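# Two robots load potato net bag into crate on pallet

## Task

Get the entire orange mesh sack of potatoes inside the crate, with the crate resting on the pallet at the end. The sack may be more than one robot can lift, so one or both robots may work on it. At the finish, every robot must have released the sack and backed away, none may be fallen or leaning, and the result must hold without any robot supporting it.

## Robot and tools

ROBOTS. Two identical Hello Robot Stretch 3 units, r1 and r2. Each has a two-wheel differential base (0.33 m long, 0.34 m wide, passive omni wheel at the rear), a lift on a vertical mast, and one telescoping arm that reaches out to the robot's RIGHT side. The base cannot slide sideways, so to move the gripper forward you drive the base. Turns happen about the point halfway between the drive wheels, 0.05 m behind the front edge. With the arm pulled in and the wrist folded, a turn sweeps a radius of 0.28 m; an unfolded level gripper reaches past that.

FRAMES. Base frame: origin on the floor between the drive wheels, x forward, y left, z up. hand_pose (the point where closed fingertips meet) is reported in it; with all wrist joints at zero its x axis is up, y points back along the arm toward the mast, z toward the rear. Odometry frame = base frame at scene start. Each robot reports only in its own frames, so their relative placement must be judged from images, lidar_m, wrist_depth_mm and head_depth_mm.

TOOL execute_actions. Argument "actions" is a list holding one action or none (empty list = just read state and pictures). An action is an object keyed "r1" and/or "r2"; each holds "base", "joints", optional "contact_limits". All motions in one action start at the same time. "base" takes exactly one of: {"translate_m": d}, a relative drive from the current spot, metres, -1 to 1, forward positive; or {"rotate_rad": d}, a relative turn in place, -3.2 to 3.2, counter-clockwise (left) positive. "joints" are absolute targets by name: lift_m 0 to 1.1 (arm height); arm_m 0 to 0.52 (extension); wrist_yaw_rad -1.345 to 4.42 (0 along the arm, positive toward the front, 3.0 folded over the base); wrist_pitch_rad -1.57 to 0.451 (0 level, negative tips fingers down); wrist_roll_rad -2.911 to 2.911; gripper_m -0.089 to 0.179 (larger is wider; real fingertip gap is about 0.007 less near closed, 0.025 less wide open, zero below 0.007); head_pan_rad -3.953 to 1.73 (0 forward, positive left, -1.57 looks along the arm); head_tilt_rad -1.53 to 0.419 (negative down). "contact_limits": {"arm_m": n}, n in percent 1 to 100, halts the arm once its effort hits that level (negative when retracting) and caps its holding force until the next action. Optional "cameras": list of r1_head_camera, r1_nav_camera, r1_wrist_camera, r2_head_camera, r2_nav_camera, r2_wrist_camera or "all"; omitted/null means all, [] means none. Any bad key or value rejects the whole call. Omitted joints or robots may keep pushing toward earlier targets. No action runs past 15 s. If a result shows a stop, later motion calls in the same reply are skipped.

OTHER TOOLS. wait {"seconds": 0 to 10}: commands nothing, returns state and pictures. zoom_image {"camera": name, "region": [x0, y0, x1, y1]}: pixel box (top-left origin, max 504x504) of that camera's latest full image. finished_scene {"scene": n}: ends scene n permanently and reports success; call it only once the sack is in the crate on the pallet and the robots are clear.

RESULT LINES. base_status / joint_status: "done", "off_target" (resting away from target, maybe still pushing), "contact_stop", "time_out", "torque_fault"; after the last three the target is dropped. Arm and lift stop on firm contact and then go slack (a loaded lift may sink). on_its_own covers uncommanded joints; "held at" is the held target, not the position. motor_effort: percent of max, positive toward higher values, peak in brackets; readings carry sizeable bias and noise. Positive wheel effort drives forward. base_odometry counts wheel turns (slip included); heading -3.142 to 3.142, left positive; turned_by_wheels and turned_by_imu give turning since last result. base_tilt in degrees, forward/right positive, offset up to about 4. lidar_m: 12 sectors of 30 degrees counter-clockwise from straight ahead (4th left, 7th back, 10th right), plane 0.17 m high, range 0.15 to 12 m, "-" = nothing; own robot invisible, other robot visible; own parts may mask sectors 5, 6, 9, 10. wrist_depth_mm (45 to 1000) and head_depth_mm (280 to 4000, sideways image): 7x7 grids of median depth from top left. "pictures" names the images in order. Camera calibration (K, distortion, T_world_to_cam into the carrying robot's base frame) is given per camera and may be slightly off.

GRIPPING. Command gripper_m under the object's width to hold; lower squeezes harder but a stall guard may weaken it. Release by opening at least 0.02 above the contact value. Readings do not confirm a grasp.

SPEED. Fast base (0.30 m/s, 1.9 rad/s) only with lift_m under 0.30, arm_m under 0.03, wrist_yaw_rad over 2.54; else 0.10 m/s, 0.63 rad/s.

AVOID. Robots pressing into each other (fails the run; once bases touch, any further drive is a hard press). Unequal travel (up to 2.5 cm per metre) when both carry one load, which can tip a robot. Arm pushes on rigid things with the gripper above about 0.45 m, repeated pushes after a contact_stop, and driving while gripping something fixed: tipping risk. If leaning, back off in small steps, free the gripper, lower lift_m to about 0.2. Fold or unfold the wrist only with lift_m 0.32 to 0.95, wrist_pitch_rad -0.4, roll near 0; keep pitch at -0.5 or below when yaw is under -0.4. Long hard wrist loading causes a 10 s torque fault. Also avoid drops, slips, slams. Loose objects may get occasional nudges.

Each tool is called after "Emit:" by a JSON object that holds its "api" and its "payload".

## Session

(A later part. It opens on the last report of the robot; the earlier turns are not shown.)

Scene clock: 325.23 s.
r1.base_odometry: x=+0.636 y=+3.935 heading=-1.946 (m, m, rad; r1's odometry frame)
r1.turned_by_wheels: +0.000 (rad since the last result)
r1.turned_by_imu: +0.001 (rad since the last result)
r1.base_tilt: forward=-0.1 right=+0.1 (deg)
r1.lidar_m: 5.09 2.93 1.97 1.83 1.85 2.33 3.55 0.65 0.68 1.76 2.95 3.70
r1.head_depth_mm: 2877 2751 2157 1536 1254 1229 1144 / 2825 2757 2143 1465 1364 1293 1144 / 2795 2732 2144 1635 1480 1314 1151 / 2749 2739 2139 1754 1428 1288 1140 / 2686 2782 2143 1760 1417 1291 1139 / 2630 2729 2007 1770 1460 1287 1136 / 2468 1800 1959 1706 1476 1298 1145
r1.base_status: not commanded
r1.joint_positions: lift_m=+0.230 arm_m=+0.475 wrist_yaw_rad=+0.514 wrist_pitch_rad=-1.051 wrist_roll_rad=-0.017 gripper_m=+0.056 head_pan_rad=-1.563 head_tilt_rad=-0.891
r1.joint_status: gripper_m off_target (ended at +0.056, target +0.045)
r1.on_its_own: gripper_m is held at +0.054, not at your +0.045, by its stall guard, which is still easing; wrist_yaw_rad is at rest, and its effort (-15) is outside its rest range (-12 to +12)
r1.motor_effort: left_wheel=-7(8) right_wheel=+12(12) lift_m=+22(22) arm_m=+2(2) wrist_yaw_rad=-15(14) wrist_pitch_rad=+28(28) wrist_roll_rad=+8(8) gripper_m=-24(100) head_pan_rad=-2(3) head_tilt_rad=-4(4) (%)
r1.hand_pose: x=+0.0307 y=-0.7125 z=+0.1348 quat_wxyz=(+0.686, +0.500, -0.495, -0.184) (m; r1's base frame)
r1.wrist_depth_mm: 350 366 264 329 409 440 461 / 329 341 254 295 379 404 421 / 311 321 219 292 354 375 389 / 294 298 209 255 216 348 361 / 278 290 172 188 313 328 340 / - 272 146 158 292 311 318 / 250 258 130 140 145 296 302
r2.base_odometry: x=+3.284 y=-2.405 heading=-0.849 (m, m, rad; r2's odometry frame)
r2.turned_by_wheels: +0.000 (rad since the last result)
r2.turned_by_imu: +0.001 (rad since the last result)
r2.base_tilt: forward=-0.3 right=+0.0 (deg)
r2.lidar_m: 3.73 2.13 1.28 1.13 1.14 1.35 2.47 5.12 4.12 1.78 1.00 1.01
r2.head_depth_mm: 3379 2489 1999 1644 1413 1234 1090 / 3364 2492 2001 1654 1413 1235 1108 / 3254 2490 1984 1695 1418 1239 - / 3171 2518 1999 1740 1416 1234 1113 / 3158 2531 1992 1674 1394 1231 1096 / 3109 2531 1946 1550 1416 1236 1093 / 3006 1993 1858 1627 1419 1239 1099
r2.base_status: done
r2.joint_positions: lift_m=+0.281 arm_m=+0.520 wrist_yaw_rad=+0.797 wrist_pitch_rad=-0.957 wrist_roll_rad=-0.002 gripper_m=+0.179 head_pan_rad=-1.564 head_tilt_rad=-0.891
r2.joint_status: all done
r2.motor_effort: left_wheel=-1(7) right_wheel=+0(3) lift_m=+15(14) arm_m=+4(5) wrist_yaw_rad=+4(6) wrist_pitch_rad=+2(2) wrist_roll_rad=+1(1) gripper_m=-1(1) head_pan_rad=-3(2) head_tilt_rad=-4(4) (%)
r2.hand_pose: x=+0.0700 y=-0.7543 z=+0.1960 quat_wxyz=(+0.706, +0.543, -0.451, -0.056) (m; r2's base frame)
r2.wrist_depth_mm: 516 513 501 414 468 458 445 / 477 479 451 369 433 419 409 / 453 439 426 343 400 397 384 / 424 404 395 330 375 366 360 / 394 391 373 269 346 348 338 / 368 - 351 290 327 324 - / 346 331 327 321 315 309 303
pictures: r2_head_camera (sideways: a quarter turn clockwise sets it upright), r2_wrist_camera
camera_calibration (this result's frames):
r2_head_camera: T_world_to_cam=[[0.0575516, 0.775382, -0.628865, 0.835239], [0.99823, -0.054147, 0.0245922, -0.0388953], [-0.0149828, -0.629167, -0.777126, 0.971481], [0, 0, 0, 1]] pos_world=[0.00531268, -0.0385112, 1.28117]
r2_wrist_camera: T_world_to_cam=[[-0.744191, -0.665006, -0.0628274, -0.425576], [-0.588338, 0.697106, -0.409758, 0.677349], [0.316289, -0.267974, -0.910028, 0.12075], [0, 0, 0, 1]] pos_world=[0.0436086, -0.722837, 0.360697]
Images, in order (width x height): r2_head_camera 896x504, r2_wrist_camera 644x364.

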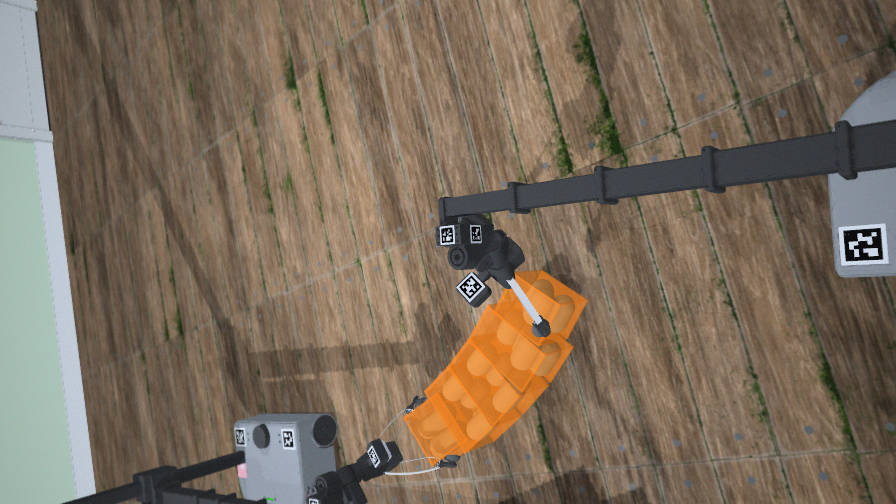

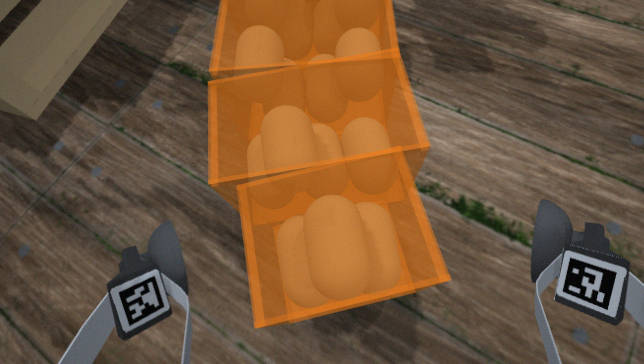

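Emit:
{"api": "execute_actions", "payload": {"actions": [{"r1":{"joints":{"gripper_m":0.05}},"r2":{"base":{"translate_m":0.02},"joints":{"lift_m":0.185}}}], "cameras": ["r2_wrist_camera"]}}

Emit:
{"api": "execute_actions", "payload": {"actions": [{"r1":{"joints":{"gripper_m":0.045,"lift_m":0.235}},"r2":{"joints":{"gripper_m":0.05}}}], "cameras": []}}

Emit:
{"api": "execute_actions", "payload": {"actions": [{"r1":{"joints":{"lift_m":0.42,"gripper_m":0.04}},"r2":{"joints":{"lift_m":0.4,"gripper_m":0.04}}}], "cameras": ["r1_head_camera","r2_head_camera"]}}

Scene clock: 335.13 s.
r1.base_odometry: x=+0.636 y=+3.935 heading=-1.946 (m, m, rad; r1's odometry frame)
r1.turned_by_wheels: +0.000 (rad since the last result)
r1.turned_by_imu: +0.001 (rad since the last result)
r1.base_tilt: forward=+0.1 right=+0.2 (deg)
r1.lidar_m: 5.09 2.92 1.98 1.83 1.85 2.34 3.55 0.65 0.67 1.12 1.13 3.69
r1.head_depth_mm: 2887 2738 2160 1542 1259 1226 1148 / 2849 2755 2145 1478 1366 1286 1144 / 2773 2772 2142 1631 1494 1311 1154 / 2726 2759 2158 1755 1426 1289 1141 / 2678 2700 2138 1748 1418 1294 1140 / 2643 2663 1997 1750 1458 1295 1141 / 2513 1854 1917 1631 1495 1297 1136
r1.base_status: not commanded
r1.joint_positions: lift_m=+0.230 arm_m=+0.475 wrist_yaw_rad=+0.513 wrist_pitch_rad=-1.051 wrist_roll_rad=-0.017 gripper_m=+0.057 head_pan_rad=-1.563 head_tilt_rad=-0.891
r1.joint_status: gripper_m off_target (ended at +0.057, target +0.050)
r1.on_its_own: gripper_m is held at +0.055, not at your +0.050, by its stall guard, which is still easing; wrist_yaw_rad is at rest, and its effort (-14) is outside its rest range (-12 to +12)
r1.motor_effort: left_wheel=-7(7) right_wheel=+12(12) lift_m=+22(22) arm_m=+2(2) wrist_yaw_rad=-14(14) wrist_pitch_rad=+28(28) wrist_roll_rad=+8(8) gripper_m=-47(100) head_pan_rad=-3(2) head_tilt_rad=-3(3) (%)
r1.hand_pose: x=+0.0306 y=-0.7125 z=+0.1347 quat_wxyz=(+0.686, +0.500, -0.495, -0.184) (m; r1's base frame)
r1.wrist_depth_mm: 352 365 264 328 409 435 459 / 329 343 256 295 379 403 421 / 313 320 219 290 353 372 388 / 293 300 210 255 216 351 360 / 279 288 172 188 311 326 338 / - 271 146 158 292 311 316 / 250 257 130 140 146 296 301
r2.base_odometry: x=+3.298 y=-2.420 heading=-0.849 (m, m, rad; r2's odometry frame)
r2.turned_by_wheels: +0.000 (rad since the last result)
r2.turned_by_imu: +0.002 (rad since the last result)
r2.base_tilt: forward=-0.3 right=-0.1 (deg)
r2.lidar_m: 3.70 2.14 1.29 1.14 1.14 1.36 2.49 5.15 4.12 1.78 0.98 1.00
r2.head_depth_mm: 3386 2502 2002 1648 1406 1235 1090 / 3351 2500 2011 1647 1410 1229 1113 / 3287 2501 1987 1657 1416 1235 - / 3252 2508 1992 1691 1385 1242 1107 / 3161 2515 1996 1656 1387 1240 1098 / 3092 2542 1951 1544 1419 1238 1094 / 3006 1995 1828 1623 1423 1245 1101
r2.base_status: done
r2.joint_positions: lift_m=+0.186 arm_m=+0.520 wrist_yaw_rad=+0.797 wrist_pitch_rad=-0.956 wrist_roll_rad=-0.002 gripper_m=+0.179 head_pan_rad=-1.564 head_tilt_rad=-0.891
r2.joint_status: all done
r2.motor_effort: left_wheel=-3(5) right_wheel=+2(4) lift_m=+14(13) arm_m=+4(4) wrist_yaw_rad=+4(4) wrist_pitch_rad=+2(2) wrist_roll_rad=+1(1) gripper_m=+0(0) head_pan_rad=-3(1) head_tilt_rad=-4(4) (%)
r2.hand_pose: x=+0.0701 y=-0.7544 z=+0.1011 quat_wxyz=(+0.706, +0.543, -0.452, -0.056) (m; r2's base frame)
r2.wrist_depth_mm: 401 382 253 285 342 342 328 / 366 357 342 253 317 311 305 / 337 330 260 213 246 295 282 / 311 306 290 192 272 275 268 / 288 286 275 171 203 257 253 / 274 - 259 166 196 243 - / 255 247 242 234 232 228 224
pictures: r2_wrist_camera
camera_calibration (this result's frames):
r2_wrist_camera: T_world_to_cam=[[-0.744166, -0.66503, -0.0628643, -0.431568], [-0.588142, 0.696919, -0.410357, 0.638551], [0.316711, -0.268401, -0.909756, 0.0339886], [0, 0, 0, 1]] pos_world=[0.0436357, -0.722901, 0.265825]
Images, in order (width x height): r2_wrist_camera 644x364.

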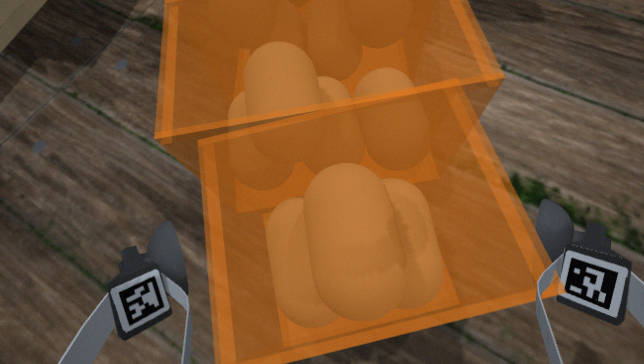

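Scene clock: 336.90 s.
r1.base_odometry: x=+0.636 y=+3.935 heading=-1.946 (m, m, rad; r1's odometry frame)
r1.turned_by_wheels: +0.000 (rad since the last result)
r1.turned_by_imu: +0.001 (rad since the last result)
r1.base_tilt: forward=+0.2 right=+0.2 (deg)
r1.lidar_m: 5.06 2.94 1.97 1.83 1.85 2.33 3.55 0.65 0.67 1.13 1.11 3.70
r1.head_depth_mm: 2892 2753 2144 1538 1259 1233 1143 / 2832 2724 2129 1469 1367 1288 1145 / 2775 2711 2135 1627 1486 1293 1147 / 2712 2715 2156 1752 1407 1290 1142 / 2702 2784 2144 1761 1408 1291 1142 / 2605 2604 1995 1755 1453 1291 1138 / 2496 1857 1911 1663 1476 1283 1143
r1.base_status: not commanded
r1.joint_positions: lift_m=+0.234 arm_m=+0.475 wrist_yaw_rad=+0.513 wrist_pitch_rad=-1.038 wrist_roll_rad=-0.017 gripper_m=+0.057 head_pan_rad=-1.563 head_tilt_rad=-0.891
r1.joint_status: gripper_m off_target (ended at +0.057, target +0.045); the others done
r1.on_its_own: gripper_m is held at +0.054, not at your +0.045, by its stall guard, which is still easing; wrist_yaw_rad is at rest, and its effort (-14) is outside its rest range (-12 to +12)
r1.motor_effort: left_wheel=-4(7) right_wheel=+7(12) lift_m=+49(51) arm_m=+2(2) wrist_yaw_rad=-14(14) wrist_pitch_rad=+24(28) wrist_roll_rad=+8(8) gripper_m=-46(98) head_pan_rad=-3(2) head_tilt_rad=-3(4) (%)
r1.hand_pose: x=+0.0322 y=-0.7153 z=+0.1402 quat_wxyz=(+0.687, +0.497, -0.499, -0.179) (m; r1's base frame)
r1.wrist_depth_mm: 361 375 277 327 429 450 472 / 337 350 261 301 386 413 431 / 317 327 224 303 363 382 399 / 297 307 211 260 219 359 374 / 282 291 176 219 319 332 346 / - 276 147 159 298 317 324 / 254 260 130 140 146 303 305
r2.base_odometry: x=+3.298 y=-2.420 heading=-0.849 (m, m, rad; r2's odometry frame)
r2.turned_by_wheels: +0.000 (rad since the last result)
r2.turned_by_imu: +0.000 (rad since the last result)
r2.base_tilt: forward=-0.3 right=-0.1 (deg)
r2.lidar_m: 3.70 2.14 1.29 1.14 1.14 1.36 2.49 5.10 4.15 3.64 0.98 1.00
r2.head_depth_mm: 3330 2501 1996 1659 1409 1231 1095 / 3356 2516 1989 1643 1418 1229 1112 / 3274 2494 1990 1660 1410 1232 - / 3235 2503 2006 1694 1383 1240 1110 / 3144 2548 2001 1661 1393 1239 1097 / 3121 2545 1954 1554 1412 1235 1100 / 3001 1985 1832 1620 1417 1244 1100
r2.base_status: not commanded
r2.joint_positions: lift_m=+0.186 arm_m=+0.520 wrist_yaw_rad=+0.793 wrist_pitch_rad=-0.955 wrist_roll_rad=-0.007 gripper_m=+0.052 head_pan_rad=-1.564 head_tilt_rad=-0.891
r2.joint_status: all done
r2.motor_effort: left_wheel=-10(10) right_wheel=+7(8) lift_m=+14(14) arm_m=+3(4) wrist_yaw_rad=+7(9) wrist_pitch_rad=+2(2) wrist_roll_rad=+3(3) gripper_m=-44(98) head_pan_rad=-2(3) head_tilt_rad=-4(4) (%)
r2.hand_pose: x=+0.0700 y=-0.7549 z=+0.1013 quat_wxyz=(+0.707, +0.542, -0.451, -0.055) (m; r2's base frame)
r2.wrist_depth_mm: 400 390 253 282 341 342 329 / 363 357 342 260 323 316 309 / 338 329 254 238 247 295 286 / 315 302 292 191 275 276 268 / 290 284 277 170 212 261 251 / 269 268 257 161 198 241 239 / 254 247 245 237 234 231 225
pictures: none
No camera images: the call's "cameras" was empty. Leave "cameras" out to get every camera's image.

Scene clock: 339.70 s.
r1.base_odometry: x=+0.636 y=+3.935 heading=-1.945 (m, m, rad; r1's odometry frame)
r1.turned_by_wheels: +0.001 (rad since the last result)
r1.turned_by_imu: +0.002 (rad since the last result)
r1.base_tilt: forward=+0.0 right=+0.3 (deg)
r1.lidar_m: 5.08 2.94 1.98 1.83 1.85 2.33 3.55 0.65 0.68 0.83 2.96 3.69
r1.head_depth_mm: 2918 2755 2170 1551 1259 1230 1144 / 2850 2739 2136 1480 1370 1298 1144 / 2769 2727 2159 1637 1456 1289 1132 / 2715 2727 2147 1856 1463 1301 1141 / 2678 2712 2156 1751 1396 1288 1144 / 2597 2600 1991 1432 1448 1289 1138 / 1700 2548 1909 1690 1478 1288 1132
r1.base_status: not commanded
r1.joint_positions: lift_m=+0.419 arm_m=+0.475 wrist_yaw_rad=+0.510 wrist_pitch_rad=-0.970 wrist_roll_rad=-0.005 gripper_m=+0.057 head_pan_rad=-1.563 head_tilt_rad=-0.891
r1.joint_status: gripper_m off_target (ended at +0.057, target +0.040); the others done
r1.on_its_own: gripper_m is held at +0.054, not at your +0.040, by its stall guard, which is still easing
r1.motor_effort: left_wheel=+12(14) right_wheel=-16(18) lift_m=+59(63) arm_m=+0(2) wrist_yaw_rad=-10(14) wrist_pitch_rad=+6(24) wrist_roll_rad=+2(8) gripper_m=-48(100) head_pan_rad=-3(3) head_tilt_rad=-3(3) (%)
r1.hand_pose: x=+0.0394 y=-0.7291 z=+0.3327 quat_wxyz=(+0.690, +0.477, -0.520, -0.160) (m; r1's base frame)
r1.wrist_depth_mm: 634 657 378 357 763 811 851 / 583 606 369 356 692 734 770 / 539 561 299 320 628 660 690 / 502 514 229 287 573 604 606 / 475 484 172 184 533 556 449 / - 452 146 158 490 515 418 / 411 424 133 143 147 485 465
r2.base_odometry: x=+3.298 y=-2.420 heading=-0.848 (m, m, rad; r2's odometry frame)
r2.turned_by_wheels: +0.001 (rad since the last result)
r2.turned_by_imu: +0.002 (rad since the last result)
r2.base_tilt: forward=-0.3 right=+0.0 (deg)
r2.lidar_m: 3.70 2.13 1.29 1.14 1.14 1.36 2.49 5.14 4.12 0.80 0.86 1.00
r2.head_depth_mm: 3387 2509 1993 1647 1404 1227 1093 / 3360 2523 1962 1647 1416 1230 1107 / 3307 2506 2009 1658 1414 1222 1126 / 3237 2509 2001 1581 1423 1237 1112 / 3186 2534 1996 1635 1390 1235 1099 / 3129 2542 1947 1386 1412 1231 1096 / 2981 2446 1861 1636 1417 1235 1095
r2.base_status: not commanded
r2.joint_positions: lift_m=+0.399 arm_m=+0.520 wrist_yaw_rad=+0.802 wrist_pitch_rad=-0.966 wrist_roll_rad=-0.003 gripper_m=+0.055 head_pan_rad=-1.564 head_tilt_rad=-0.891
r2.joint_status: gripper_m off_target (ended at +0.055, target +0.040); the others done
r2.on_its_own: gripper_m is held at +0.053, not at your +0.040, by its stall guard, which is still easing
r2.motor_effort: left_wheel=+15(16) right_wheel=-14(15) lift_m=+51(51) arm_m=-1(3) wrist_yaw_rad=-1(7) wrist_pitch_rad=+5(5) wrist_roll_rad=+2(3) gripper_m=-40(93) head_pan_rad=-1(3) head_tilt_rad=-4(3) (%)
r2.hand_pose: x=+0.0689 y=-0.7528 z=+0.3131 quat_wxyz=(+0.706, +0.547, -0.447, -0.057) (m; r2's base frame)
r2.wrist_depth_mm: 506 635 644 357 597 592 573 / 483 598 593 332 546 538 547 / 520 582 559 244 515 518 500 / 554 526 515 238 265 476 471 / 512 503 487 182 219 460 442 / 486 475 460 170 198 426 421 / 450 436 434 415 410 403 396
pictures: r1_head_camera (sideways: a quarter turn clockwise sets it upright), r2_head_camera (sideways: a quarter turn clockwise sets it upright)
camera_calibration (this result's frames):
r1_head_camera: T_world_to_cam=[[0.0416205, 0.727523, -0.68482, 0.909884], [0.99826, -0.0589309, -0.00193559, -0.00134265], [-0.0417653, -0.683548, -0.72871, 0.906405], [0, 0, 0, 1]] pos_world=[0.00132671, -0.0424698, 1.28361]
r2_head_camera: T_world_to_cam=[[0.0575527, 0.775382, -0.628865, 0.835239], [0.99823, -0.0541485, 0.0245922, -0.0388953], [-0.0149837, -0.629167, -0.777126, 0.971481], [0, 0, 0, 1]] pos_world=[0.00531262, -0.0385112, 1.28117]
Images, in order (width x height): r1_head_camera 896x504, r2_head_camera 896x504.

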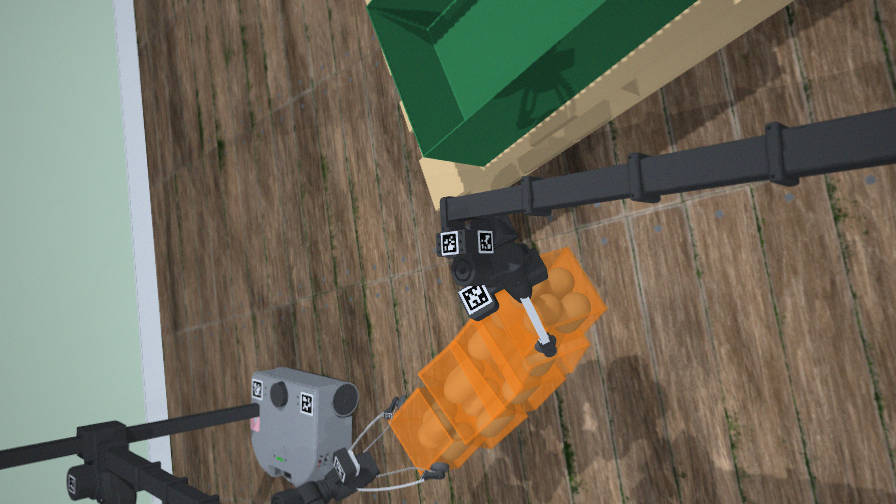

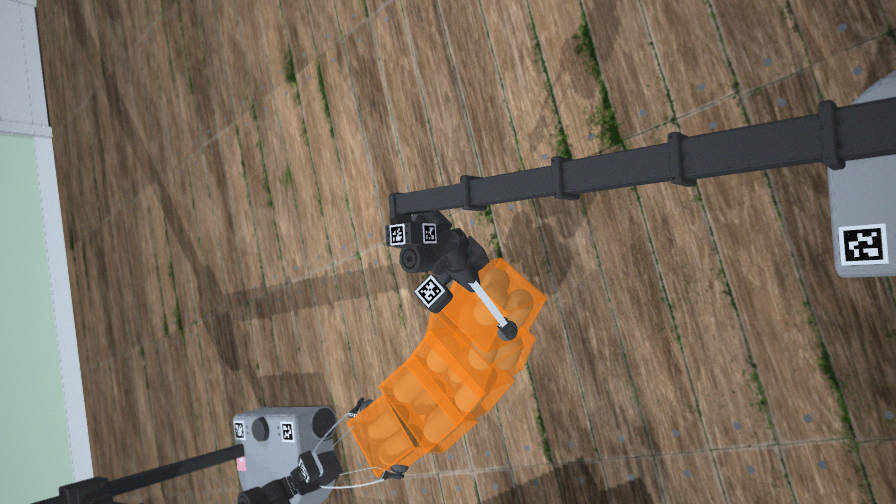

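Emit:
{"api": "execute_actions", "payload": {"actions": [{"r1":{"joints":{"lift_m":0.62,"gripper_m":0.045}},"r2":{"joints":{"lift_m":0.6,"gripper_m":0.045}}}], "cameras": []}}

Emit:
{"api": "execute_actions", "payload": {"actions": [{"r1":{"base":{"translate_m":-0.25},"joints":{"gripper_m":0.04}},"r2":{"base":{"translate_m":0.25},"joints":{"gripper_m":0.04}}}], "cameras": ["r1_head_camera","r2_head_camera"]}}

Scene clock: 348.90 s.
r1.base_odometry: x=+0.636 y=+3.935 heading=-1.945 (m, m, rad; r1's odometry frame)
r1.turned_by_wheels: +0.000 (rad since the last result)
r1.turned_by_imu: +0.001 (rad since the last result)
r1.base_tilt: forward=+0.1 right=+0.4 (deg)
r1.lidar_m: 5.07 2.93 1.97 1.82 1.85 2.33 3.56 0.65 0.67 1.75 2.95 3.68
r1.head_depth_mm: 2882 2732 2156 1531 1254 1235 1162 / 2882 2709 2124 1478 1319 - - / 2779 2751 2216 1674 1477 1296 1142 / 2688 2749 2300 1663 1497 1290 1137 / 2649 2746 2129 1079 1487 1292 1141 / 2619 2624 1990 1233 1490 1287 1135 / 1716 2766 1925 1714 1486 1286 1137
r1.base_status: not commanded
r1.joint_positions: lift_m=+0.619 arm_m=+0.475 wrist_yaw_rad=+0.510 wrist_pitch_rad=-0.970 wrist_roll_rad=-0.005 gripper_m=+0.065 head_pan_rad=-1.563 head_tilt_rad=-0.891
r1.joint_status: gripper_m off_target (ended at +0.065, target +0.045); the others done
r1.on_its_own: gripper_m is held at +0.063, not at your +0.045, by its stall guard, which is still easing
r1.motor_effort: left_wheel=+11(12) right_wheel=-16(16) lift_m=+61(61) arm_m=+0(0) wrist_yaw_rad=-10(10) wrist_pitch_rad=+6(5) wrist_roll_rad=+2(2) gripper_m=-44(100) head_pan_rad=-3(3) head_tilt_rad=-3(2) (%)
r1.hand_pose: x=+0.0394 y=-0.7291 z=+0.5327 quat_wxyz=(+0.690, +0.477, -0.520, -0.160) (m; r1's base frame)
r1.wrist_depth_mm: 891 943 377 353 - - - / 808 856 367 372 981 - - / 763 796 299 320 884 929 980 / 699 723 230 289 825 861 890 / 674 677 172 184 757 734 807 / - 641 146 158 700 607 642 / 583 602 133 143 146 517 432
r2.base_odometry: x=+3.298 y=-2.420 heading=-0.848 (m, m, rad; r2's odometry frame)
r2.turned_by_wheels: +0.000 (rad since the last result)
r2.turned_by_imu: +0.002 (rad since the last result)
r2.base_tilt: forward=-0.3 right=+0.0 (deg)
r2.lidar_m: 3.69 2.13 1.29 1.14 1.15 1.36 2.49 5.15 4.12 1.76 0.98 1.00
r2.head_depth_mm: 3377 2524 1996 1655 1405 1226 1092 / 3367 2503 1990 1649 1437 - - / 3273 2484 2041 1639 1418 1233 1128 / 3227 2496 2121 1616 1407 1237 1112 / 3134 2527 2011 1546 1410 1231 1095 / 3087 2511 1911 1542 1427 1239 1098 / 2977 2445 1840 1656 1414 1239 1101
r2.base_status: not commanded
r2.joint_positions: lift_m=+0.599 arm_m=+0.520 wrist_yaw_rad=+0.802 wrist_pitch_rad=-0.966 wrist_roll_rad=-0.003 gripper_m=+0.063 head_pan_rad=-1.564 head_tilt_rad=-0.891
r2.joint_status: gripper_m off_target (ended at +0.063, target +0.045); the others done
r2.on_its_own: gripper_m is held at +0.061, not at your +0.045, by its stall guard, which is still easing
r2.motor_effort: left_wheel=+16(15) right_wheel=-14(15) lift_m=+51(51) arm_m=-1(1) wrist_yaw_rad=-2(1) wrist_pitch_rad=+5(5) wrist_roll_rad=+2(2) gripper_m=-37(98) head_pan_rad=-2(2) head_tilt_rad=-4(4) (%)
r2.hand_pose: x=+0.0690 y=-0.7529 z=+0.5132 quat_wxyz=(+0.706, +0.547, -0.447, -0.057) (m; r2's base frame)
r2.wrist_depth_mm: 622 606 757 363 831 843 802 / 723 655 816 328 797 781 744 / 700 668 774 246 729 710 711 / 751 739 734 238 264 674 654 / 706 705 692 184 220 645 625 / 679 676 644 172 199 596 595 / 641 623 616 588 574 564 563
pictures: none
No camera images: the call's "cameras" was empty. Leave "cameras" out to get every camera's image.

Scene clock: 352.60 s.
r1.base_odometry: x=+0.727 y=+4.168 heading=-1.945 (m, m, rad; r1's odometry frame)
r1.turned_by_wheels: +0.001 (rad since the last result)
r1.turned_by_imu: +0.003 (rad since the last result)
r1.base_tilt: forward=+0.2 right=+0.4 (deg)
r1.lidar_m: 5.35 2.88 1.94 1.80 1.82 2.30 3.30 0.76 0.49 0.65 2.98 3.75
r1.head_depth_mm: 2907 2759 2145 1543 1334 1197 1066 / 2865 2718 2136 1504 1375 - - / 2813 2744 2233 1502 1240 1228 1146 / 2726 2758 2282 1400 1408 1284 1145 / 2706 2752 2139 1105 1489 1295 1141 / 2635 2642 1947 1224 1470 1297 1135 / 1740 2725 1929 1665 1490 1282 1141
r1.base_status: done
r1.joint_positions: lift_m=+0.619 arm_m=+0.475 wrist_yaw_rad=+0.518 wrist_pitch_rad=-0.993 wrist_roll_rad=-0.014 gripper_m=+0.061 head_pan_rad=-1.563 head_tilt_rad=-0.891
r1.joint_status: gripper_m off_target (ended at +0.061, target +0.040)
r1.on_its_own: gripper_m is held at +0.059, not at your +0.040, by its stall guard, which is still easing; wrist_yaw_rad is at rest, and its effort (-19) is outside its rest range (-12 to +12)
r1.motor_effort: left_wheel=+12(13) right_wheel=-15(22) lift_m=+61(60) arm_m=+0(0) wrist_yaw_rad=-19(19) wrist_pitch_rad=+12(12) wrist_roll_rad=+6(6) gripper_m=-47(100) head_pan_rad=-3(3) head_tilt_rad=-3(3) (%)
r1.hand_pose: x=+0.0377 y=-0.7241 z=+0.5299 quat_wxyz=(+0.691, +0.486, -0.510, -0.163) (m; r1's base frame)
r1.wrist_depth_mm: 865 903 373 342 - - - / 806 834 369 363 975 - - / 750 778 303 313 865 920 957 / 695 713 234 281 641 695 876 / 666 673 173 187 469 535 498 / - 640 147 159 402 600 595 / 578 601 133 143 148 563 564
r2.base_odometry: x=+3.463 y=-2.608 heading=-0.848 (m, m, rad; r2's odometry frame)
r2.turned_by_wheels: +0.001 (rad since the last result)
r2.turned_by_imu: +0.001 (rad since the last result)
r2.base_tilt: forward=-0.3 right=+0.0 (deg)
r2.lidar_m: 3.45 2.23 1.35 1.19 1.20 1.42 2.62 5.41 4.08 1.75 0.84 0.88
r2.head_depth_mm: 3402 2481 1988 1645 1410 1225 1096 / 3341 2505 2011 1653 1445 - - / 3225 2498 2040 1649 1414 1238 1132 / 3193 2501 2114 1614 1415 1237 1111 / 3058 2507 2013 1539 1416 1236 1092 / 3045 2520 1926 1548 1413 1239 1094 / 3006 2430 1795 1578 1286 1243 1101
r2.base_status: done
r2.joint_positions: lift_m=+0.599 arm_m=+0.520 wrist_yaw_rad=+0.806 wrist_pitch_rad=-0.983 wrist_roll_rad=-0.006 gripper_m=+0.061 head_pan_rad=-1.564 head_tilt_rad=-0.891
r2.joint_status: gripper_m off_target (ended at +0.061, target +0.040)
r2.on_its_own: gripper_m is held at +0.061, not at your +0.040, by its stall guard, which is still easing
r2.motor_effort: left_wheel=+13(21) right_wheel=-13(14) lift_m=+50(51) arm_m=-1(1) wrist_yaw_rad=-7(6) wrist_pitch_rad=+10(10) wrist_roll_rad=+3(3) gripper_m=-13(98) head_pan_rad=-1(2) head_tilt_rad=-4(4) (%)
r2.hand_pose: x=+0.0665 y=-0.7498 z=+0.5111 quat_wxyz=(+0.706, +0.551, -0.440, -0.061) (m; r2's base frame)
r2.wrist_depth_mm: 611 743 513 362 809 823 786 / 578 698 461 333 758 759 730 / 679 573 555 256 748 715 712 / 646 621 593 238 271 672 660 / 719 681 662 186 223 641 621 / 678 644 627 171 200 606 594 / 643 606 614 572 581 582 557
pictures: r1_head_camera (sideways: a quarter turn clockwise sets it upright), r2_head_camera (sideways: a quarter turn clockwise sets it upright)
camera_calibration (this result's frames):
r1_head_camera: T_world_to_cam=[[0.0416206, 0.727523, -0.68482, 0.909884], [0.99826, -0.0589311, -0.00193558, -0.00134266], [-0.0417653, -0.683548, -0.72871, 0.906405], [0, 0, 0, 1]] pos_world=[0.0013267, -0.0424698, 1.28361]
r2_head_camera: T_world_to_cam=[[0.0575516, 0.775382, -0.628865, 0.835239], [0.99823, -0.054147, 0.0245922, -0.0388953], [-0.0149828, -0.629167, -0.777126, 0.971481], [0, 0, 0, 1]] pos_world=[0.00531268, -0.0385112, 1.28117]
Images, in order (width x height): r1_head_camera 896x504, r2_head_camera 896x504.

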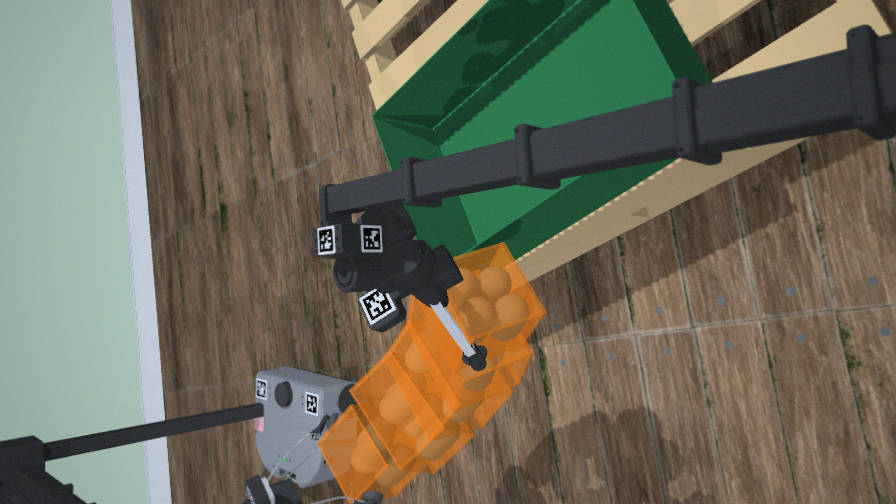

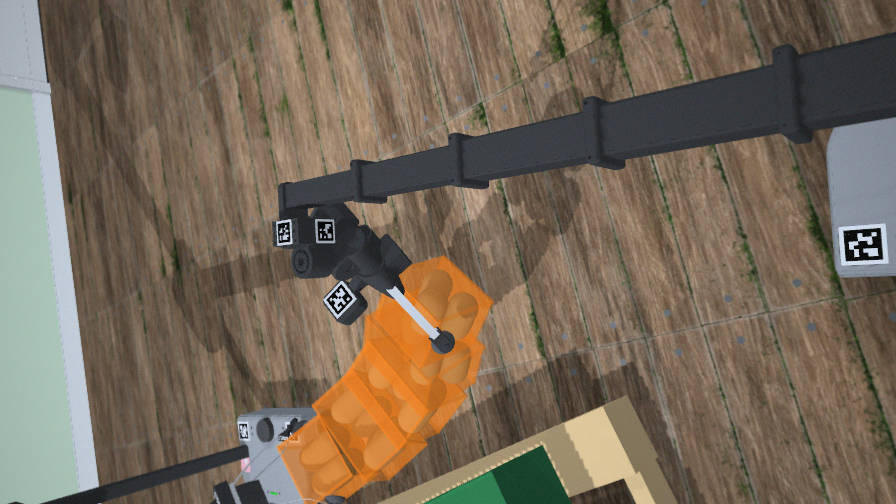

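Emit:
{"api": "execute_actions", "payload": {"actions": [{"r1":{"base":{"translate_m":-0.2},"joints":{"gripper_m":0.045}},"r2":{"base":{"translate_m":0.2},"joints":{"gripper_m":0.045}}}], "cameras": ["r1_head_camera","r2_head_camera","r1_nav_camera"]}}

Scene clock: 369.17 s.
r1.base_odometry: x=+0.800 y=+4.354 heading=-1.944 (m, m, rad; r1's odometry frame)
r1.turned_by_wheels: +0.001 (rad since the last result)
r1.turned_by_imu: +0.003 (rad since the last result)
r1.base_tilt: forward=+0.0 right=+0.5 (deg)
r1.lidar_m: 5.50 2.84 1.92 1.78 1.79 2.28 3.11 3.15 0.46 0.42 2.99 3.79
r1.head_depth_mm: 2938 2763 2152 1671 1371 1214 1093 / 2893 2734 2151 1632 1283 - - / 2829 2713 2189 1535 1320 1151 1032 / 2772 2751 2300 1503 1347 1143 1104 / 2671 2709 2149 1172 1338 1272 1146 / 2633 2628 1926 1234 1481 1299 1143 / 1698 2706 1932 1678 1499 1298 1135
r1.base_status: done
r1.joint_positions: lift_m=+0.619 arm_m=+0.475 wrist_yaw_rad=+0.524 wrist_pitch_rad=-1.008 wrist_roll_rad=-0.023 gripper_m=+0.061 head_pan_rad=-1.563 head_tilt_rad=-0.891
r1.joint_status: gripper_m off_target (ended at +0.061, target +0.045)
r1.on_its_own: gripper_m is held at +0.059, not at your +0.045, by its stall guard, which is still easing; wrist_yaw_rad is at rest, and its effort (-26) is outside its rest range (-12 to +12)
r1.motor_effort: left_wheel=+12(11) right_wheel=-14(21) lift_m=+61(60) arm_m=+0(0) wrist_yaw_rad=-26(25) wrist_pitch_rad=+16(16) wrist_roll_rad=+11(11) gripper_m=-45(100) head_pan_rad=-3(3) head_tilt_rad=-3(3) (%)
r1.hand_pose: x=+0.0366 y=-0.7208 z=+0.5281 quat_wxyz=(+0.692, +0.492, -0.501, -0.164) (m; r1's base frame)
r1.wrist_depth_mm: 850 889 371 344 - - - / 785 828 369 369 928 986 - / 731 766 302 322 518 897 948 / 687 712 237 272 597 546 694 / 666 667 174 187 601 613 501 / - 632 148 159 559 569 465 / 574 591 132 142 152 493 435
r2.base_odometry: x=+3.595 y=-2.758 heading=-0.847 (m, m, rad; r2's odometry frame)
r2.turned_by_wheels: +0.001 (rad since the last result)
r2.turned_by_imu: +0.003 (rad since the last result)
r2.base_tilt: forward=-0.2 right=+0.0 (deg)
r2.lidar_m: 3.25 2.31 1.40 1.24 1.24 1.47 2.71 5.61 4.04 0.77 0.74 3.67
r2.head_depth_mm: 3385 2489 1986 1659 1410 1231 1094 / 3293 2515 1961 1654 1441 - - / 3221 2507 2067 1650 1411 1243 1134 / 3156 2541 2116 1609 1419 1237 1110 / 3135 2509 2008 1198 1330 1234 1098 / 3102 2520 1954 1207 1281 1214 1095 / 2960 2445 1571 1462 1231 1194 1091
r2.base_status: done
r2.joint_positions: lift_m=+0.599 arm_m=+0.520 wrist_yaw_rad=+0.809 wrist_pitch_rad=-0.991 wrist_roll_rad=-0.009 gripper_m=+0.059 head_pan_rad=-1.564 head_tilt_rad=-0.891
r2.joint_status: gripper_m off_target (ended at +0.059, target +0.045)
r2.on_its_own: gripper_m is held at +0.057, not at your +0.045, by its stall guard, which is still easing
r2.motor_effort: left_wheel=+13(20) right_wheel=-12(13) lift_m=+50(51) arm_m=-1(1) wrist_yaw_rad=-9(10) wrist_pitch_rad=+12(13) wrist_roll_rad=+4(4) gripper_m=-39(98) head_pan_rad=-3(2) head_tilt_rad=-4(4) (%)
r2.hand_pose: x=+0.0654 y=-0.7482 z=+0.5100 quat_wxyz=(+0.706, +0.554, -0.436, -0.062) (m; r2's base frame)
r2.wrist_depth_mm: 794 597 704 360 820 816 764 / 519 624 646 338 753 759 739 / 515 616 627 270 710 713 684 / 634 594 459 237 273 671 652 / 613 576 543 188 633 628 629 / 670 662 516 170 201 599 592 / 636 621 596 198 572 579 558
pictures: r1_head_camera (sideways: a quarter turn clockwise sets it upright), r1_nav_camera (sideways: a quarter turn counterclockwise sets it upright), r2_head_camera (sideways: a quarter turn clockwise sets it upright)
camera_calibration (this result's frames):
r1_head_camera: T_world_to_cam=[[0.0416204, 0.727523, -0.68482, 0.909884], [0.99826, -0.0589308, -0.00193559, -0.00134264], [-0.0417652, -0.683548, -0.72871, 0.906405], [0, 0, 0, 1]] pos_world=[0.00132671, -0.0424698, 1.28361]
r1_nav_camera: T_world_to_cam=[[-0.0471008, -0.822071, 0.567434, -0.696504], [-0.998337, 0.0198424, -0.0541219, 0.127129], [0.0332327, -0.56904, -0.821638, 1.01864], [0, 0, 0, 1]] pos_world=[0.0602596, 0.00454679, 1.23905]
r2_head_camera: T_world_to_cam=[[0.0575519, 0.775382, -0.628865, 0.835239], [0.99823, -0.0541474, 0.0245922, -0.0388953], [-0.0149831, -0.629167, -0.777126, 0.971481], [0, 0, 0, 1]] pos_world=[0.00531266, -0.0385112, 1.28117]
Images, in order (width x height): r1_head_camera 896x504, r1_nav_camera 672x504, r2_head_camera 896x504.

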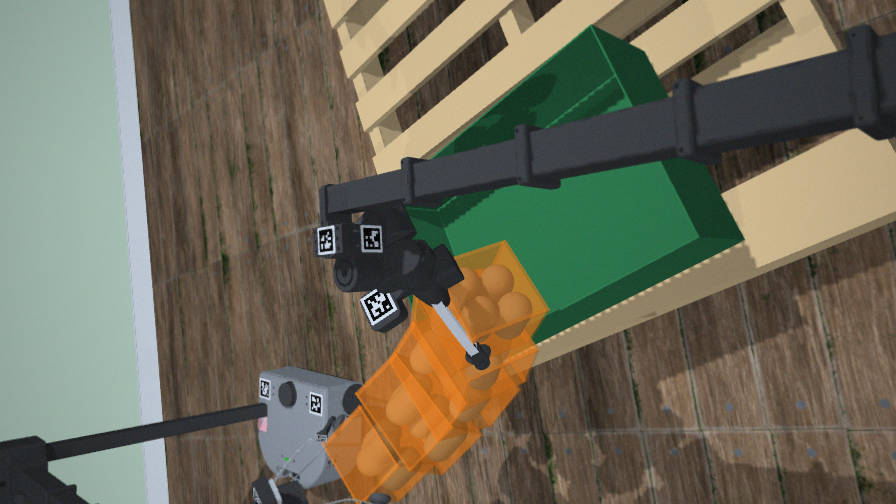

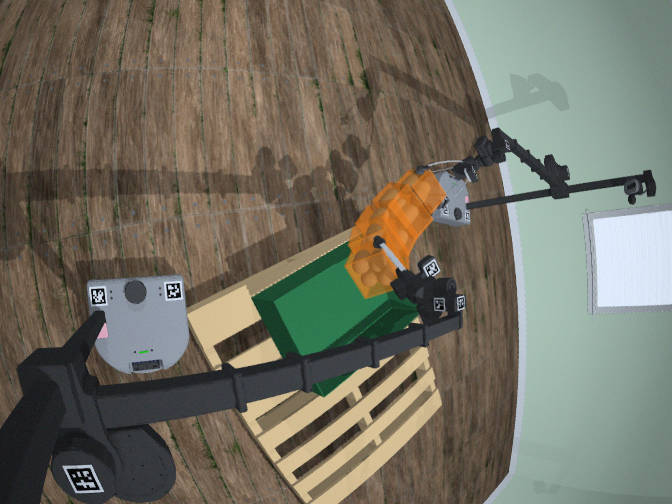

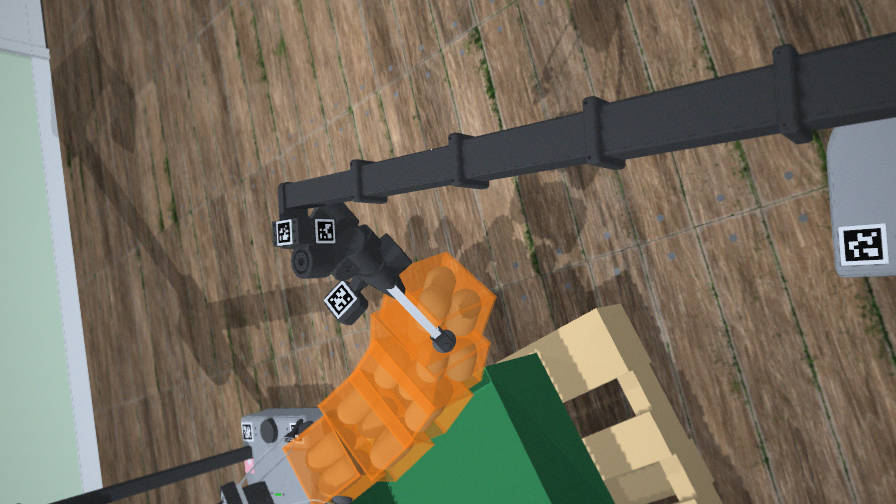

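Emit:
{"api": "execute_actions", "payload": {"actions": [{"r1":{"base":{"translate_m":-0.1},"joints":{"gripper_m":0.04}},"r2":{"base":{"translate_m":0.1},"joints":{"gripper_m":0.04}}}], "cameras": ["r1_nav_camera"]}}

Emit:
{"api": "execute_actions", "payload": {"actions": [{"r1":{"base":{"translate_m":-0.1},"joints":{"gripper_m":0.045}},"r2":{"base":{"translate_m":0.1},"joints":{"gripper_m":0.045}}}], "cameras": ["r1_head_camera","r1_nav_camera","r2_head_camera"]}}

Scene clock: 380.17 s.
r1.base_odometry: x=+0.836 y=+4.447 heading=-1.943 (m, m, rad; r1's odometry frame)
r1.turned_by_wheels: +0.001 (rad since the last result)
r1.turned_by_imu: +0.002 (rad since the last result)
r1.base_tilt: forward=+0.0 right=+0.3 (deg)
r1.lidar_m: 5.62 2.84 1.90 1.76 1.78 2.26 3.01 3.05 0.51 0.42 0.93 3.81
r1.head_depth_mm: 2946 2738 2137 1619 1410 1238 1112 / 2879 2772 2140 1675 1401 - - / 2825 2738 2198 1527 1325 1140 1077 / 2761 2745 2314 1486 1339 1122 1035 / 2701 2739 2170 1146 1307 1185 1107 / 2642 2621 1967 1215 1400 1295 1134 / 1650 2729 1918 1665 1474 1292 1139
r1.base_status: done
r1.joint_positions: lift_m=+0.619 arm_m=+0.475 wrist_yaw_rad=+0.558 wrist_pitch_rad=-1.015 wrist_roll_rad=-0.020 gripper_m=+0.050 head_pan_rad=-1.563 head_tilt_rad=-0.891
r1.joint_status: gripper_m off_target (ended at +0.050, target +0.040)
r1.on_its_own: wrist_yaw_rad is held at +0.544, not at your +0.500, by its stall guard, which is not easing now; gripper_m is held at +0.050, not at your +0.040, by its stall guard, which is still easing; wrist_yaw_rad is at rest, and its effort (-15) is outside its rest range (-12 to +12)
r1.motor_effort: left_wheel=+10(13) right_wheel=-12(20) lift_m=+61(60) arm_m=+0(0) wrist_yaw_rad=-15(28) wrist_pitch_rad=+18(18) wrist_roll_rad=+9(13) gripper_m=-19(100) head_pan_rad=-3(3) head_tilt_rad=-3(3) (%)
r1.hand_pose: x=+0.0391 y=-0.7173 z=+0.5273 quat_wxyz=(+0.694, +0.502, -0.492, -0.156) (m; r1's base frame)
r1.wrist_depth_mm: 831 885 373 343 997 - - / 788 814 374 377 934 969 - / 739 751 309 314 562 532 909 / 686 702 236 288 638 546 718 / 649 670 176 190 609 505 668 / - 625 147 160 558 431 623 / 574 391 133 142 151 377 582
r2.base_odometry: x=+3.662 y=-2.833 heading=-0.846 (m, m, rad; r2's odometry frame)
r2.turned_by_wheels: +0.001 (rad since the last result)
r2.turned_by_imu: +0.002 (rad since the last result)
r2.base_tilt: forward=-0.3 right=+0.1 (deg)
r2.lidar_m: 3.16 2.36 1.42 1.26 1.26 1.49 2.76 5.71 4.00 0.72 0.70 3.57
r2.head_depth_mm: 3344 2505 1990 1644 1405 1232 1089 / 3258 2500 1978 1656 1443 - - / 3254 2508 2053 1651 1415 1233 1131 / 3125 2505 2116 1610 1412 1236 1110 / 3135 2533 2009 1198 1279 1234 1098 / 3044 2534 1932 1232 1232 1189 1096 / 2933 2427 1522 1460 1214 1175 1096
r2.base_status: done
r2.joint_positions: lift_m=+0.599 arm_m=+0.520 wrist_yaw_rad=+0.811 wrist_pitch_rad=-0.996 wrist_roll_rad=-0.011 gripper_m=+0.051 head_pan_rad=-1.564 head_tilt_rad=-0.891
r2.joint_status: gripper_m off_target (ended at +0.051, target +0.040)
r2.on_its_own: gripper_m is held at +0.048, not at your +0.040, by its stall guard, which is still easing
r2.motor_effort: left_wheel=+11(20) right_wheel=-10(14) lift_m=+50(50) arm_m=-1(1) wrist_yaw_rad=-12(13) wrist_pitch_rad=+14(14) wrist_roll_rad=+5(5) gripper_m=-43(98) head_pan_rad=-2(1) head_tilt_rad=-4(4) (%)
r2.hand_pose: x=+0.0648 y=-0.7473 z=+0.5095 quat_wxyz=(+0.707, +0.556, -0.433, -0.062) (m; r2's base frame)
r2.wrist_depth_mm: 782 572 613 359 698 803 795 / 736 533 639 334 739 765 741 / 664 551 622 293 710 696 692 / 610 584 574 237 283 682 661 / 594 573 539 191 282 635 613 / 667 558 618 171 201 598 606 / 636 603 520 198 207 574 562
pictures: r1_nav_camera (sideways: a quarter turn counterclockwise sets it upright)
camera_calibration (this result's frames):
r1_nav_camera: T_world_to_cam=[[-0.0471008, -0.82207, 0.567434, -0.696504], [-0.998337, 0.0198424, -0.0541219, 0.127129], [0.0332327, -0.56904, -0.821638, 1.01864], [0, 0, 0, 1]] pos_world=[0.0602596, 0.00454679, 1.23905]
Images, in order (width x height): r1_nav_camera 672x504.

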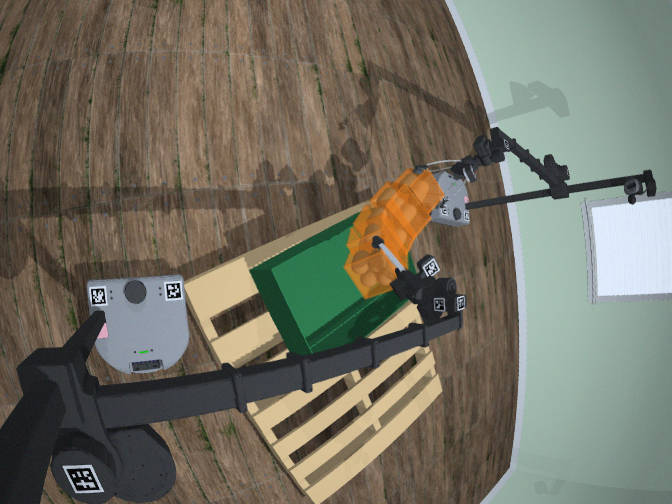

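Scene clock: 382.30 s.
r1.base_odometry: x=+0.873 y=+4.540 heading=-1.943 (m, m, rad; r1's odometry frame)
r1.turned_by_wheels: +0.000 (rad since the last result)
r1.turned_by_imu: +0.001 (rad since the last result)
r1.base_tilt: forward=+0.0 right=+0.4 (deg)
r1.lidar_m: 5.70 2.81 1.89 1.75 1.78 2.25 2.93 2.97 0.55 0.44 0.44 3.78
r1.head_depth_mm: 2972 2726 2160 1640 1401 1189 1142 / 2900 2782 2136 1672 1383 - - / 2861 2720 2200 1623 1270 1211 1081 / 2805 2738 2290 1373 1334 1150 1090 / 2741 2745 2149 1127 1311 1109 1030 / 2696 2622 1940 1219 1336 1207 1122 / 1636 2728 1931 1464 1461 1280 1138
r1.base_status: done
r1.joint_positions: lift_m=+0.619 arm_m=+0.475 wrist_yaw_rad=+0.563 wrist_pitch_rad=-1.023 wrist_roll_rad=-0.021 gripper_m=+0.057 head_pan_rad=-1.563 head_tilt_rad=-0.891
r1.joint_status: gripper_m off_target (ended at +0.057, target +0.045)
r1.on_its_own: wrist_yaw_rad is held at +0.544, not at your +0.500, by its stall guard, which is not easing now; gripper_m is held at +0.054, not at your +0.045, by its stall guard, which is still easing; wrist_yaw_rad is at rest, and its effort (-19) is outside its rest range (-12 to +12)
r1.motor_effort: left_wheel=+7(11) right_wheel=-10(18) lift_m=+61(60) arm_m=+0(0) wrist_yaw_rad=-19(20) wrist_pitch_rad=+20(20) wrist_roll_rad=+10(10) gripper_m=-49(81) head_pan_rad=-3(3) head_tilt_rad=-3(3) (%)
r1.hand_pose: x=+0.0387 y=-0.7156 z=+0.5264 quat_wxyz=(+0.694, +0.505, -0.489, -0.156) (m; r1's base frame)
r1.wrist_depth_mm: 828 872 372 338 979 - - / 783 816 371 374 535 958 - / 729 740 307 314 626 734 922 / 695 423 239 286 610 678 721 / 647 462 177 191 531 644 677 / - 507 148 160 464 600 628 / 371 478 132 143 149 628 587
r2.base_odometry: x=+3.728 y=-2.907 heading=-0.846 (m, m, rad; r2's odometry frame)
r2.turned_by_wheels: +0.000 (rad since the last result)
r2.turned_by_imu: +0.000 (rad since the last result)
r2.base_tilt: forward=-0.4 right=-0.1 (deg)
r2.lidar_m: 3.05 2.40 1.45 1.28 1.29 1.53 2.80 5.76 3.97 0.67 0.65 3.46
r2.head_depth_mm: 3407 2483 1993 1641 1411 1228 1092 / 3255 2513 1984 1653 1434 - - / 3211 2520 2044 1655 1412 1229 1129 / 3089 2497 2089 1612 1305 1237 1118 / 3095 2495 2006 1200 1247 1216 1098 / 2991 2531 1855 1225 1241 1185 1096 / 2964 2459 1531 1453 1329 1172 1101
r2.base_status: done
r2.joint_positions: lift_m=+0.599 arm_m=+0.520 wrist_yaw_rad=+0.811 wrist_pitch_rad=-1.003 wrist_roll_rad=-0.013 gripper_m=+0.058 head_pan_rad=-1.564 head_tilt_rad=-0.891
r2.joint_status: gripper_m off_target (ended at +0.058, target +0.045)
r2.on_its_own: gripper_m is held at +0.057, not at your +0.045, by its stall guard, which is still easing
r2.motor_effort: left_wheel=+9(15) right_wheel=-9(10) lift_m=+51(50) arm_m=-1(1) wrist_yaw_rad=-12(14) wrist_pitch_rad=+16(16) wrist_roll_rad=+5(5) gripper_m=-14(67) head_pan_rad=-2(2) head_tilt_rad=-3(4) (%)
r2.hand_pose: x=+0.0636 y=-0.7461 z=+0.5086 quat_wxyz=(+0.707, +0.557, -0.431, -0.065) (m; r2's base frame)
r2.wrist_depth_mm: 763 762 487 353 663 783 779 / 721 691 512 342 609 746 755 / 662 503 606 306 587 721 701 / 620 467 575 240 279 675 655 / 590 564 540 192 279 642 617 / 555 540 520 171 201 604 594 / 617 608 508 197 201 573 563
pictures: r1_head_camera (sideways: a quarter turn clockwise sets it upright), r1_nav_camera (sideways: a quarter turn counterclockwise sets it upright), r2_head_camera (sideways: a quarter turn clockwise sets it upright)
camera_calibration (this result's frames):
r1_head_camera: T_world_to_cam=[[0.0416205, 0.727523, -0.68482, 0.909884], [0.99826, -0.0589309, -0.00193559, -0.00134265], [-0.0417653, -0.683548, -0.72871, 0.906405], [0, 0, 0, 1]] pos_world=[0.00132671, -0.0424698, 1.28361]
r1_nav_camera: T_world_to_cam=[[-0.0471009, -0.82207, 0.567434, -0.696504], [-0.998337, 0.0198426, -0.0541219, 0.127129], [0.0332327, -0.56904, -0.821638, 1.01864], [0, 0, 0, 1]] pos_world=[0.0602596, 0.00454678, 1.23905]
r2_head_camera: T_world_to_cam=[[0.0575515, 0.775382, -0.628865, 0.835239], [0.99823, -0.0541469, 0.0245922, -0.0388953], [-0.0149828, -0.629167, -0.777126, 0.971481], [0, 0, 0, 1]] pos_world=[0.00531268, -0.0385112, 1.28117]
Images, in order (width x height): r1_head_camera 896x504, r1_nav_camera 672x504, r2_head_camera 896x504.

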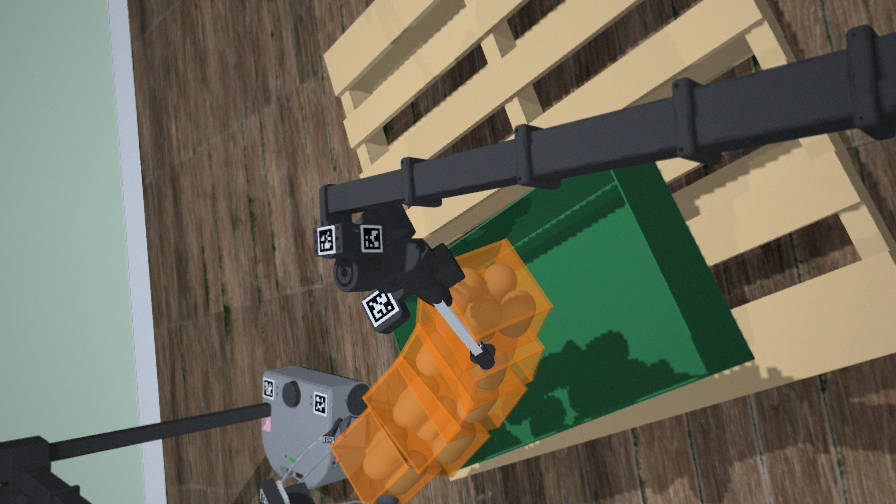

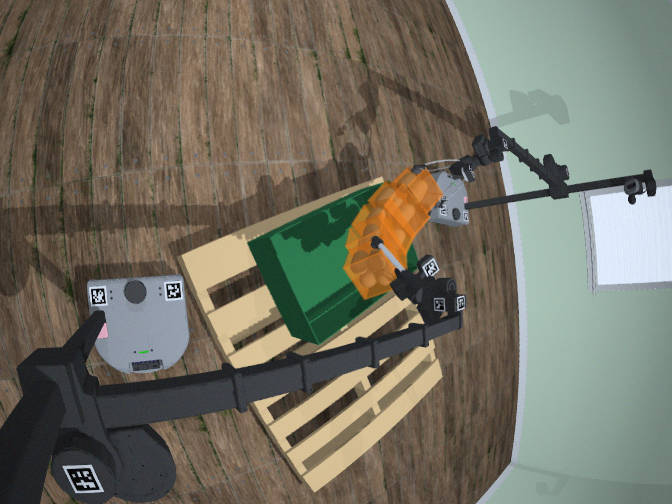

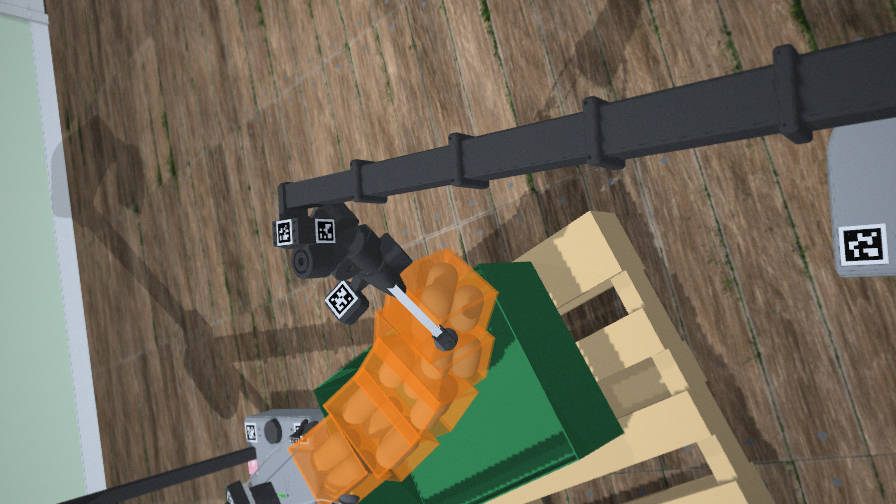

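Emit:
{"api": "execute_actions", "payload": {"actions": [{"r1":{"joints":{"lift_m":0.52,"gripper_m":0.04}},"r2":{"joints":{"lift_m":0.5,"gripper_m":0.04}}}], "cameras": []}}

Emit:
{"api": "execute_actions", "payload": {"actions": [{"r1":{"joints":{"gripper_m":0.045}},"r2":{"joints":{"gripper_m":0.179}}}], "cameras": []}}

Emit:
{"api": "execute_actions", "payload": {"actions": [{"r1":{"joints":{"gripper_m":0.04,"arm_m":0.3}},"r2":{"joints":{"lift_m":0.65,"arm_m":0.3}}}], "cameras": ["r1_head_camera","r1_nav_camera","r2_head_camera"]}}

Scene clock: 389.63 s.
r1.base_odometry: x=+0.873 y=+4.540 heading=-1.943 (m, m, rad; r1's odometry frame)
r1.turned_by_wheels: +0.000 (rad since the last result)
r1.turned_by_imu: +0.000 (rad since the last result)
r1.base_tilt: forward=+0.0 right=+0.2 (deg)
r1.lidar_m: 5.73 2.82 1.89 1.75 1.78 2.25 2.93 2.96 0.55 0.44 0.44 3.81
r1.head_depth_mm: 2966 2736 2142 1645 1387 1200 1135 / 2847 2756 2146 1667 1378 1262 1108 / 2860 2728 2143 1705 1305 1214 1072 / 2768 2759 2125 - 1310 1148 1093 / 2734 2722 2151 1459 1282 1114 1033 / 2679 2600 1964 1304 1307 1202 1125 / 1568 2622 1937 1638 1447 1287 1146
r1.base_status: not commanded
r1.joint_positions: lift_m=+0.520 arm_m=+0.475 wrist_yaw_rad=+0.561 wrist_pitch_rad=-1.052 wrist_roll_rad=-0.026 gripper_m=+0.048 head_pan_rad=-1.563 head_tilt_rad=-0.891
r1.joint_status: gripper_m off_target (ended at +0.048, target +0.040); the others done
r1.on_its_own: wrist_yaw_rad is held at +0.544, not at your +0.500, by its stall guard, which is not easing now; gripper_m is held at +0.045, not at your +0.040, by its stall guard, which is still easing; wrist_yaw_rad is at rest, and its effort (-19) is outside its rest range (-12 to +12)
r1.motor_effort: left_wheel=+4(8) right_wheel=-4(11) lift_m=+39(53) arm_m=+0(0) wrist_yaw_rad=-19(19) wrist_pitch_rad=+28(29) wrist_roll_rad=+12(12) gripper_m=-53(100) head_pan_rad=-2(3) head_tilt_rad=-3(3) (%)
r1.hand_pose: x=+0.0349 y=-0.7099 z=+0.4240 quat_wxyz=(+0.692, +0.513, -0.480, -0.166) (m; r1's base frame)
r1.wrist_depth_mm: 685 689 350 337 454 419 893 / 656 358 329 315 520 454 835 / 594 370 296 330 557 440 624 / 295 380 236 287 512 391 583 / 294 440 183 226 477 360 547 / - 423 149 161 449 350 513 / 367 396 133 142 147 459 573
r2.base_odometry: x=+3.728 y=-2.907 heading=-0.846 (m, m, rad; r2's odometry frame)
r2.turned_by_wheels: +0.000 (rad since the last result)
r2.turned_by_imu: +0.001 (rad since the last result)
r2.base_tilt: forward=-0.3 right=+0.0 (deg)
r2.lidar_m: 3.06 2.39 1.45 1.28 1.28 1.52 2.80 5.78 4.00 0.67 0.65 3.45
r2.head_depth_mm: 3331 2500 1981 1647 1406 1224 1095 / 3264 2509 2008 1654 1410 1248 - / 3189 2532 2070 1650 1387 1233 1133 / 3123 2514 2057 1619 1297 1229 1112 / 3076 2532 1988 1284 1254 1218 1100 / 3017 2534 1851 1296 1236 1181 1097 / 2948 2447 1476 1431 1335 1171 1096
r2.base_status: not commanded
r2.joint_positions: lift_m=+0.505 arm_m=+0.520 wrist_yaw_rad=+0.811 wrist_pitch_rad=-0.912 wrist_roll_rad=+0.004 gripper_m=+0.048 head_pan_rad=-1.564 head_tilt_rad=-0.891
r2.joint_status: lift_m contact_stop (moved -0.093 of -0.099); gripper_m off_target (ended at +0.048, target +0.040)
r2.on_its_own: gripper_m is held at +0.048, not at your +0.040, by its stall guard, which is still easing; lift_m is slack since a contact_stop, until your next command for it (your +0.500 is given up)
r2.motor_effort: left_wheel=+5(17) right_wheel=-5(16) lift_m=+28(45) arm_m=-1(1) wrist_yaw_rad=-12(24) wrist_pitch_rad=-11(17) wrist_roll_rad=-1(8) gripper_m=-7(98) head_pan_rad=-1(2) head_tilt_rad=-4(4) (%)
r2.hand_pose: x=+0.0783 y=-0.7601 z=+0.4267 quat_wxyz=(+0.705, +0.537, -0.462, -0.037) (m; r2's base frame)
r2.wrist_depth_mm: 787 735 467 379 609 745 767 / 708 460 495 391 579 715 703 / 630 423 518 350 521 655 636 / 460 432 515 258 337 613 589 / 359 448 377 198 277 581 552 / 505 472 444 168 213 519 525 / 456 504 422 180 187 504 481
pictures: none
No camera images: the call's "cameras" was empty. Leave "cameras" out to get every camera's image.

not run: a stop came earlier in this reply.

not run: a stop came earlier in this reply.


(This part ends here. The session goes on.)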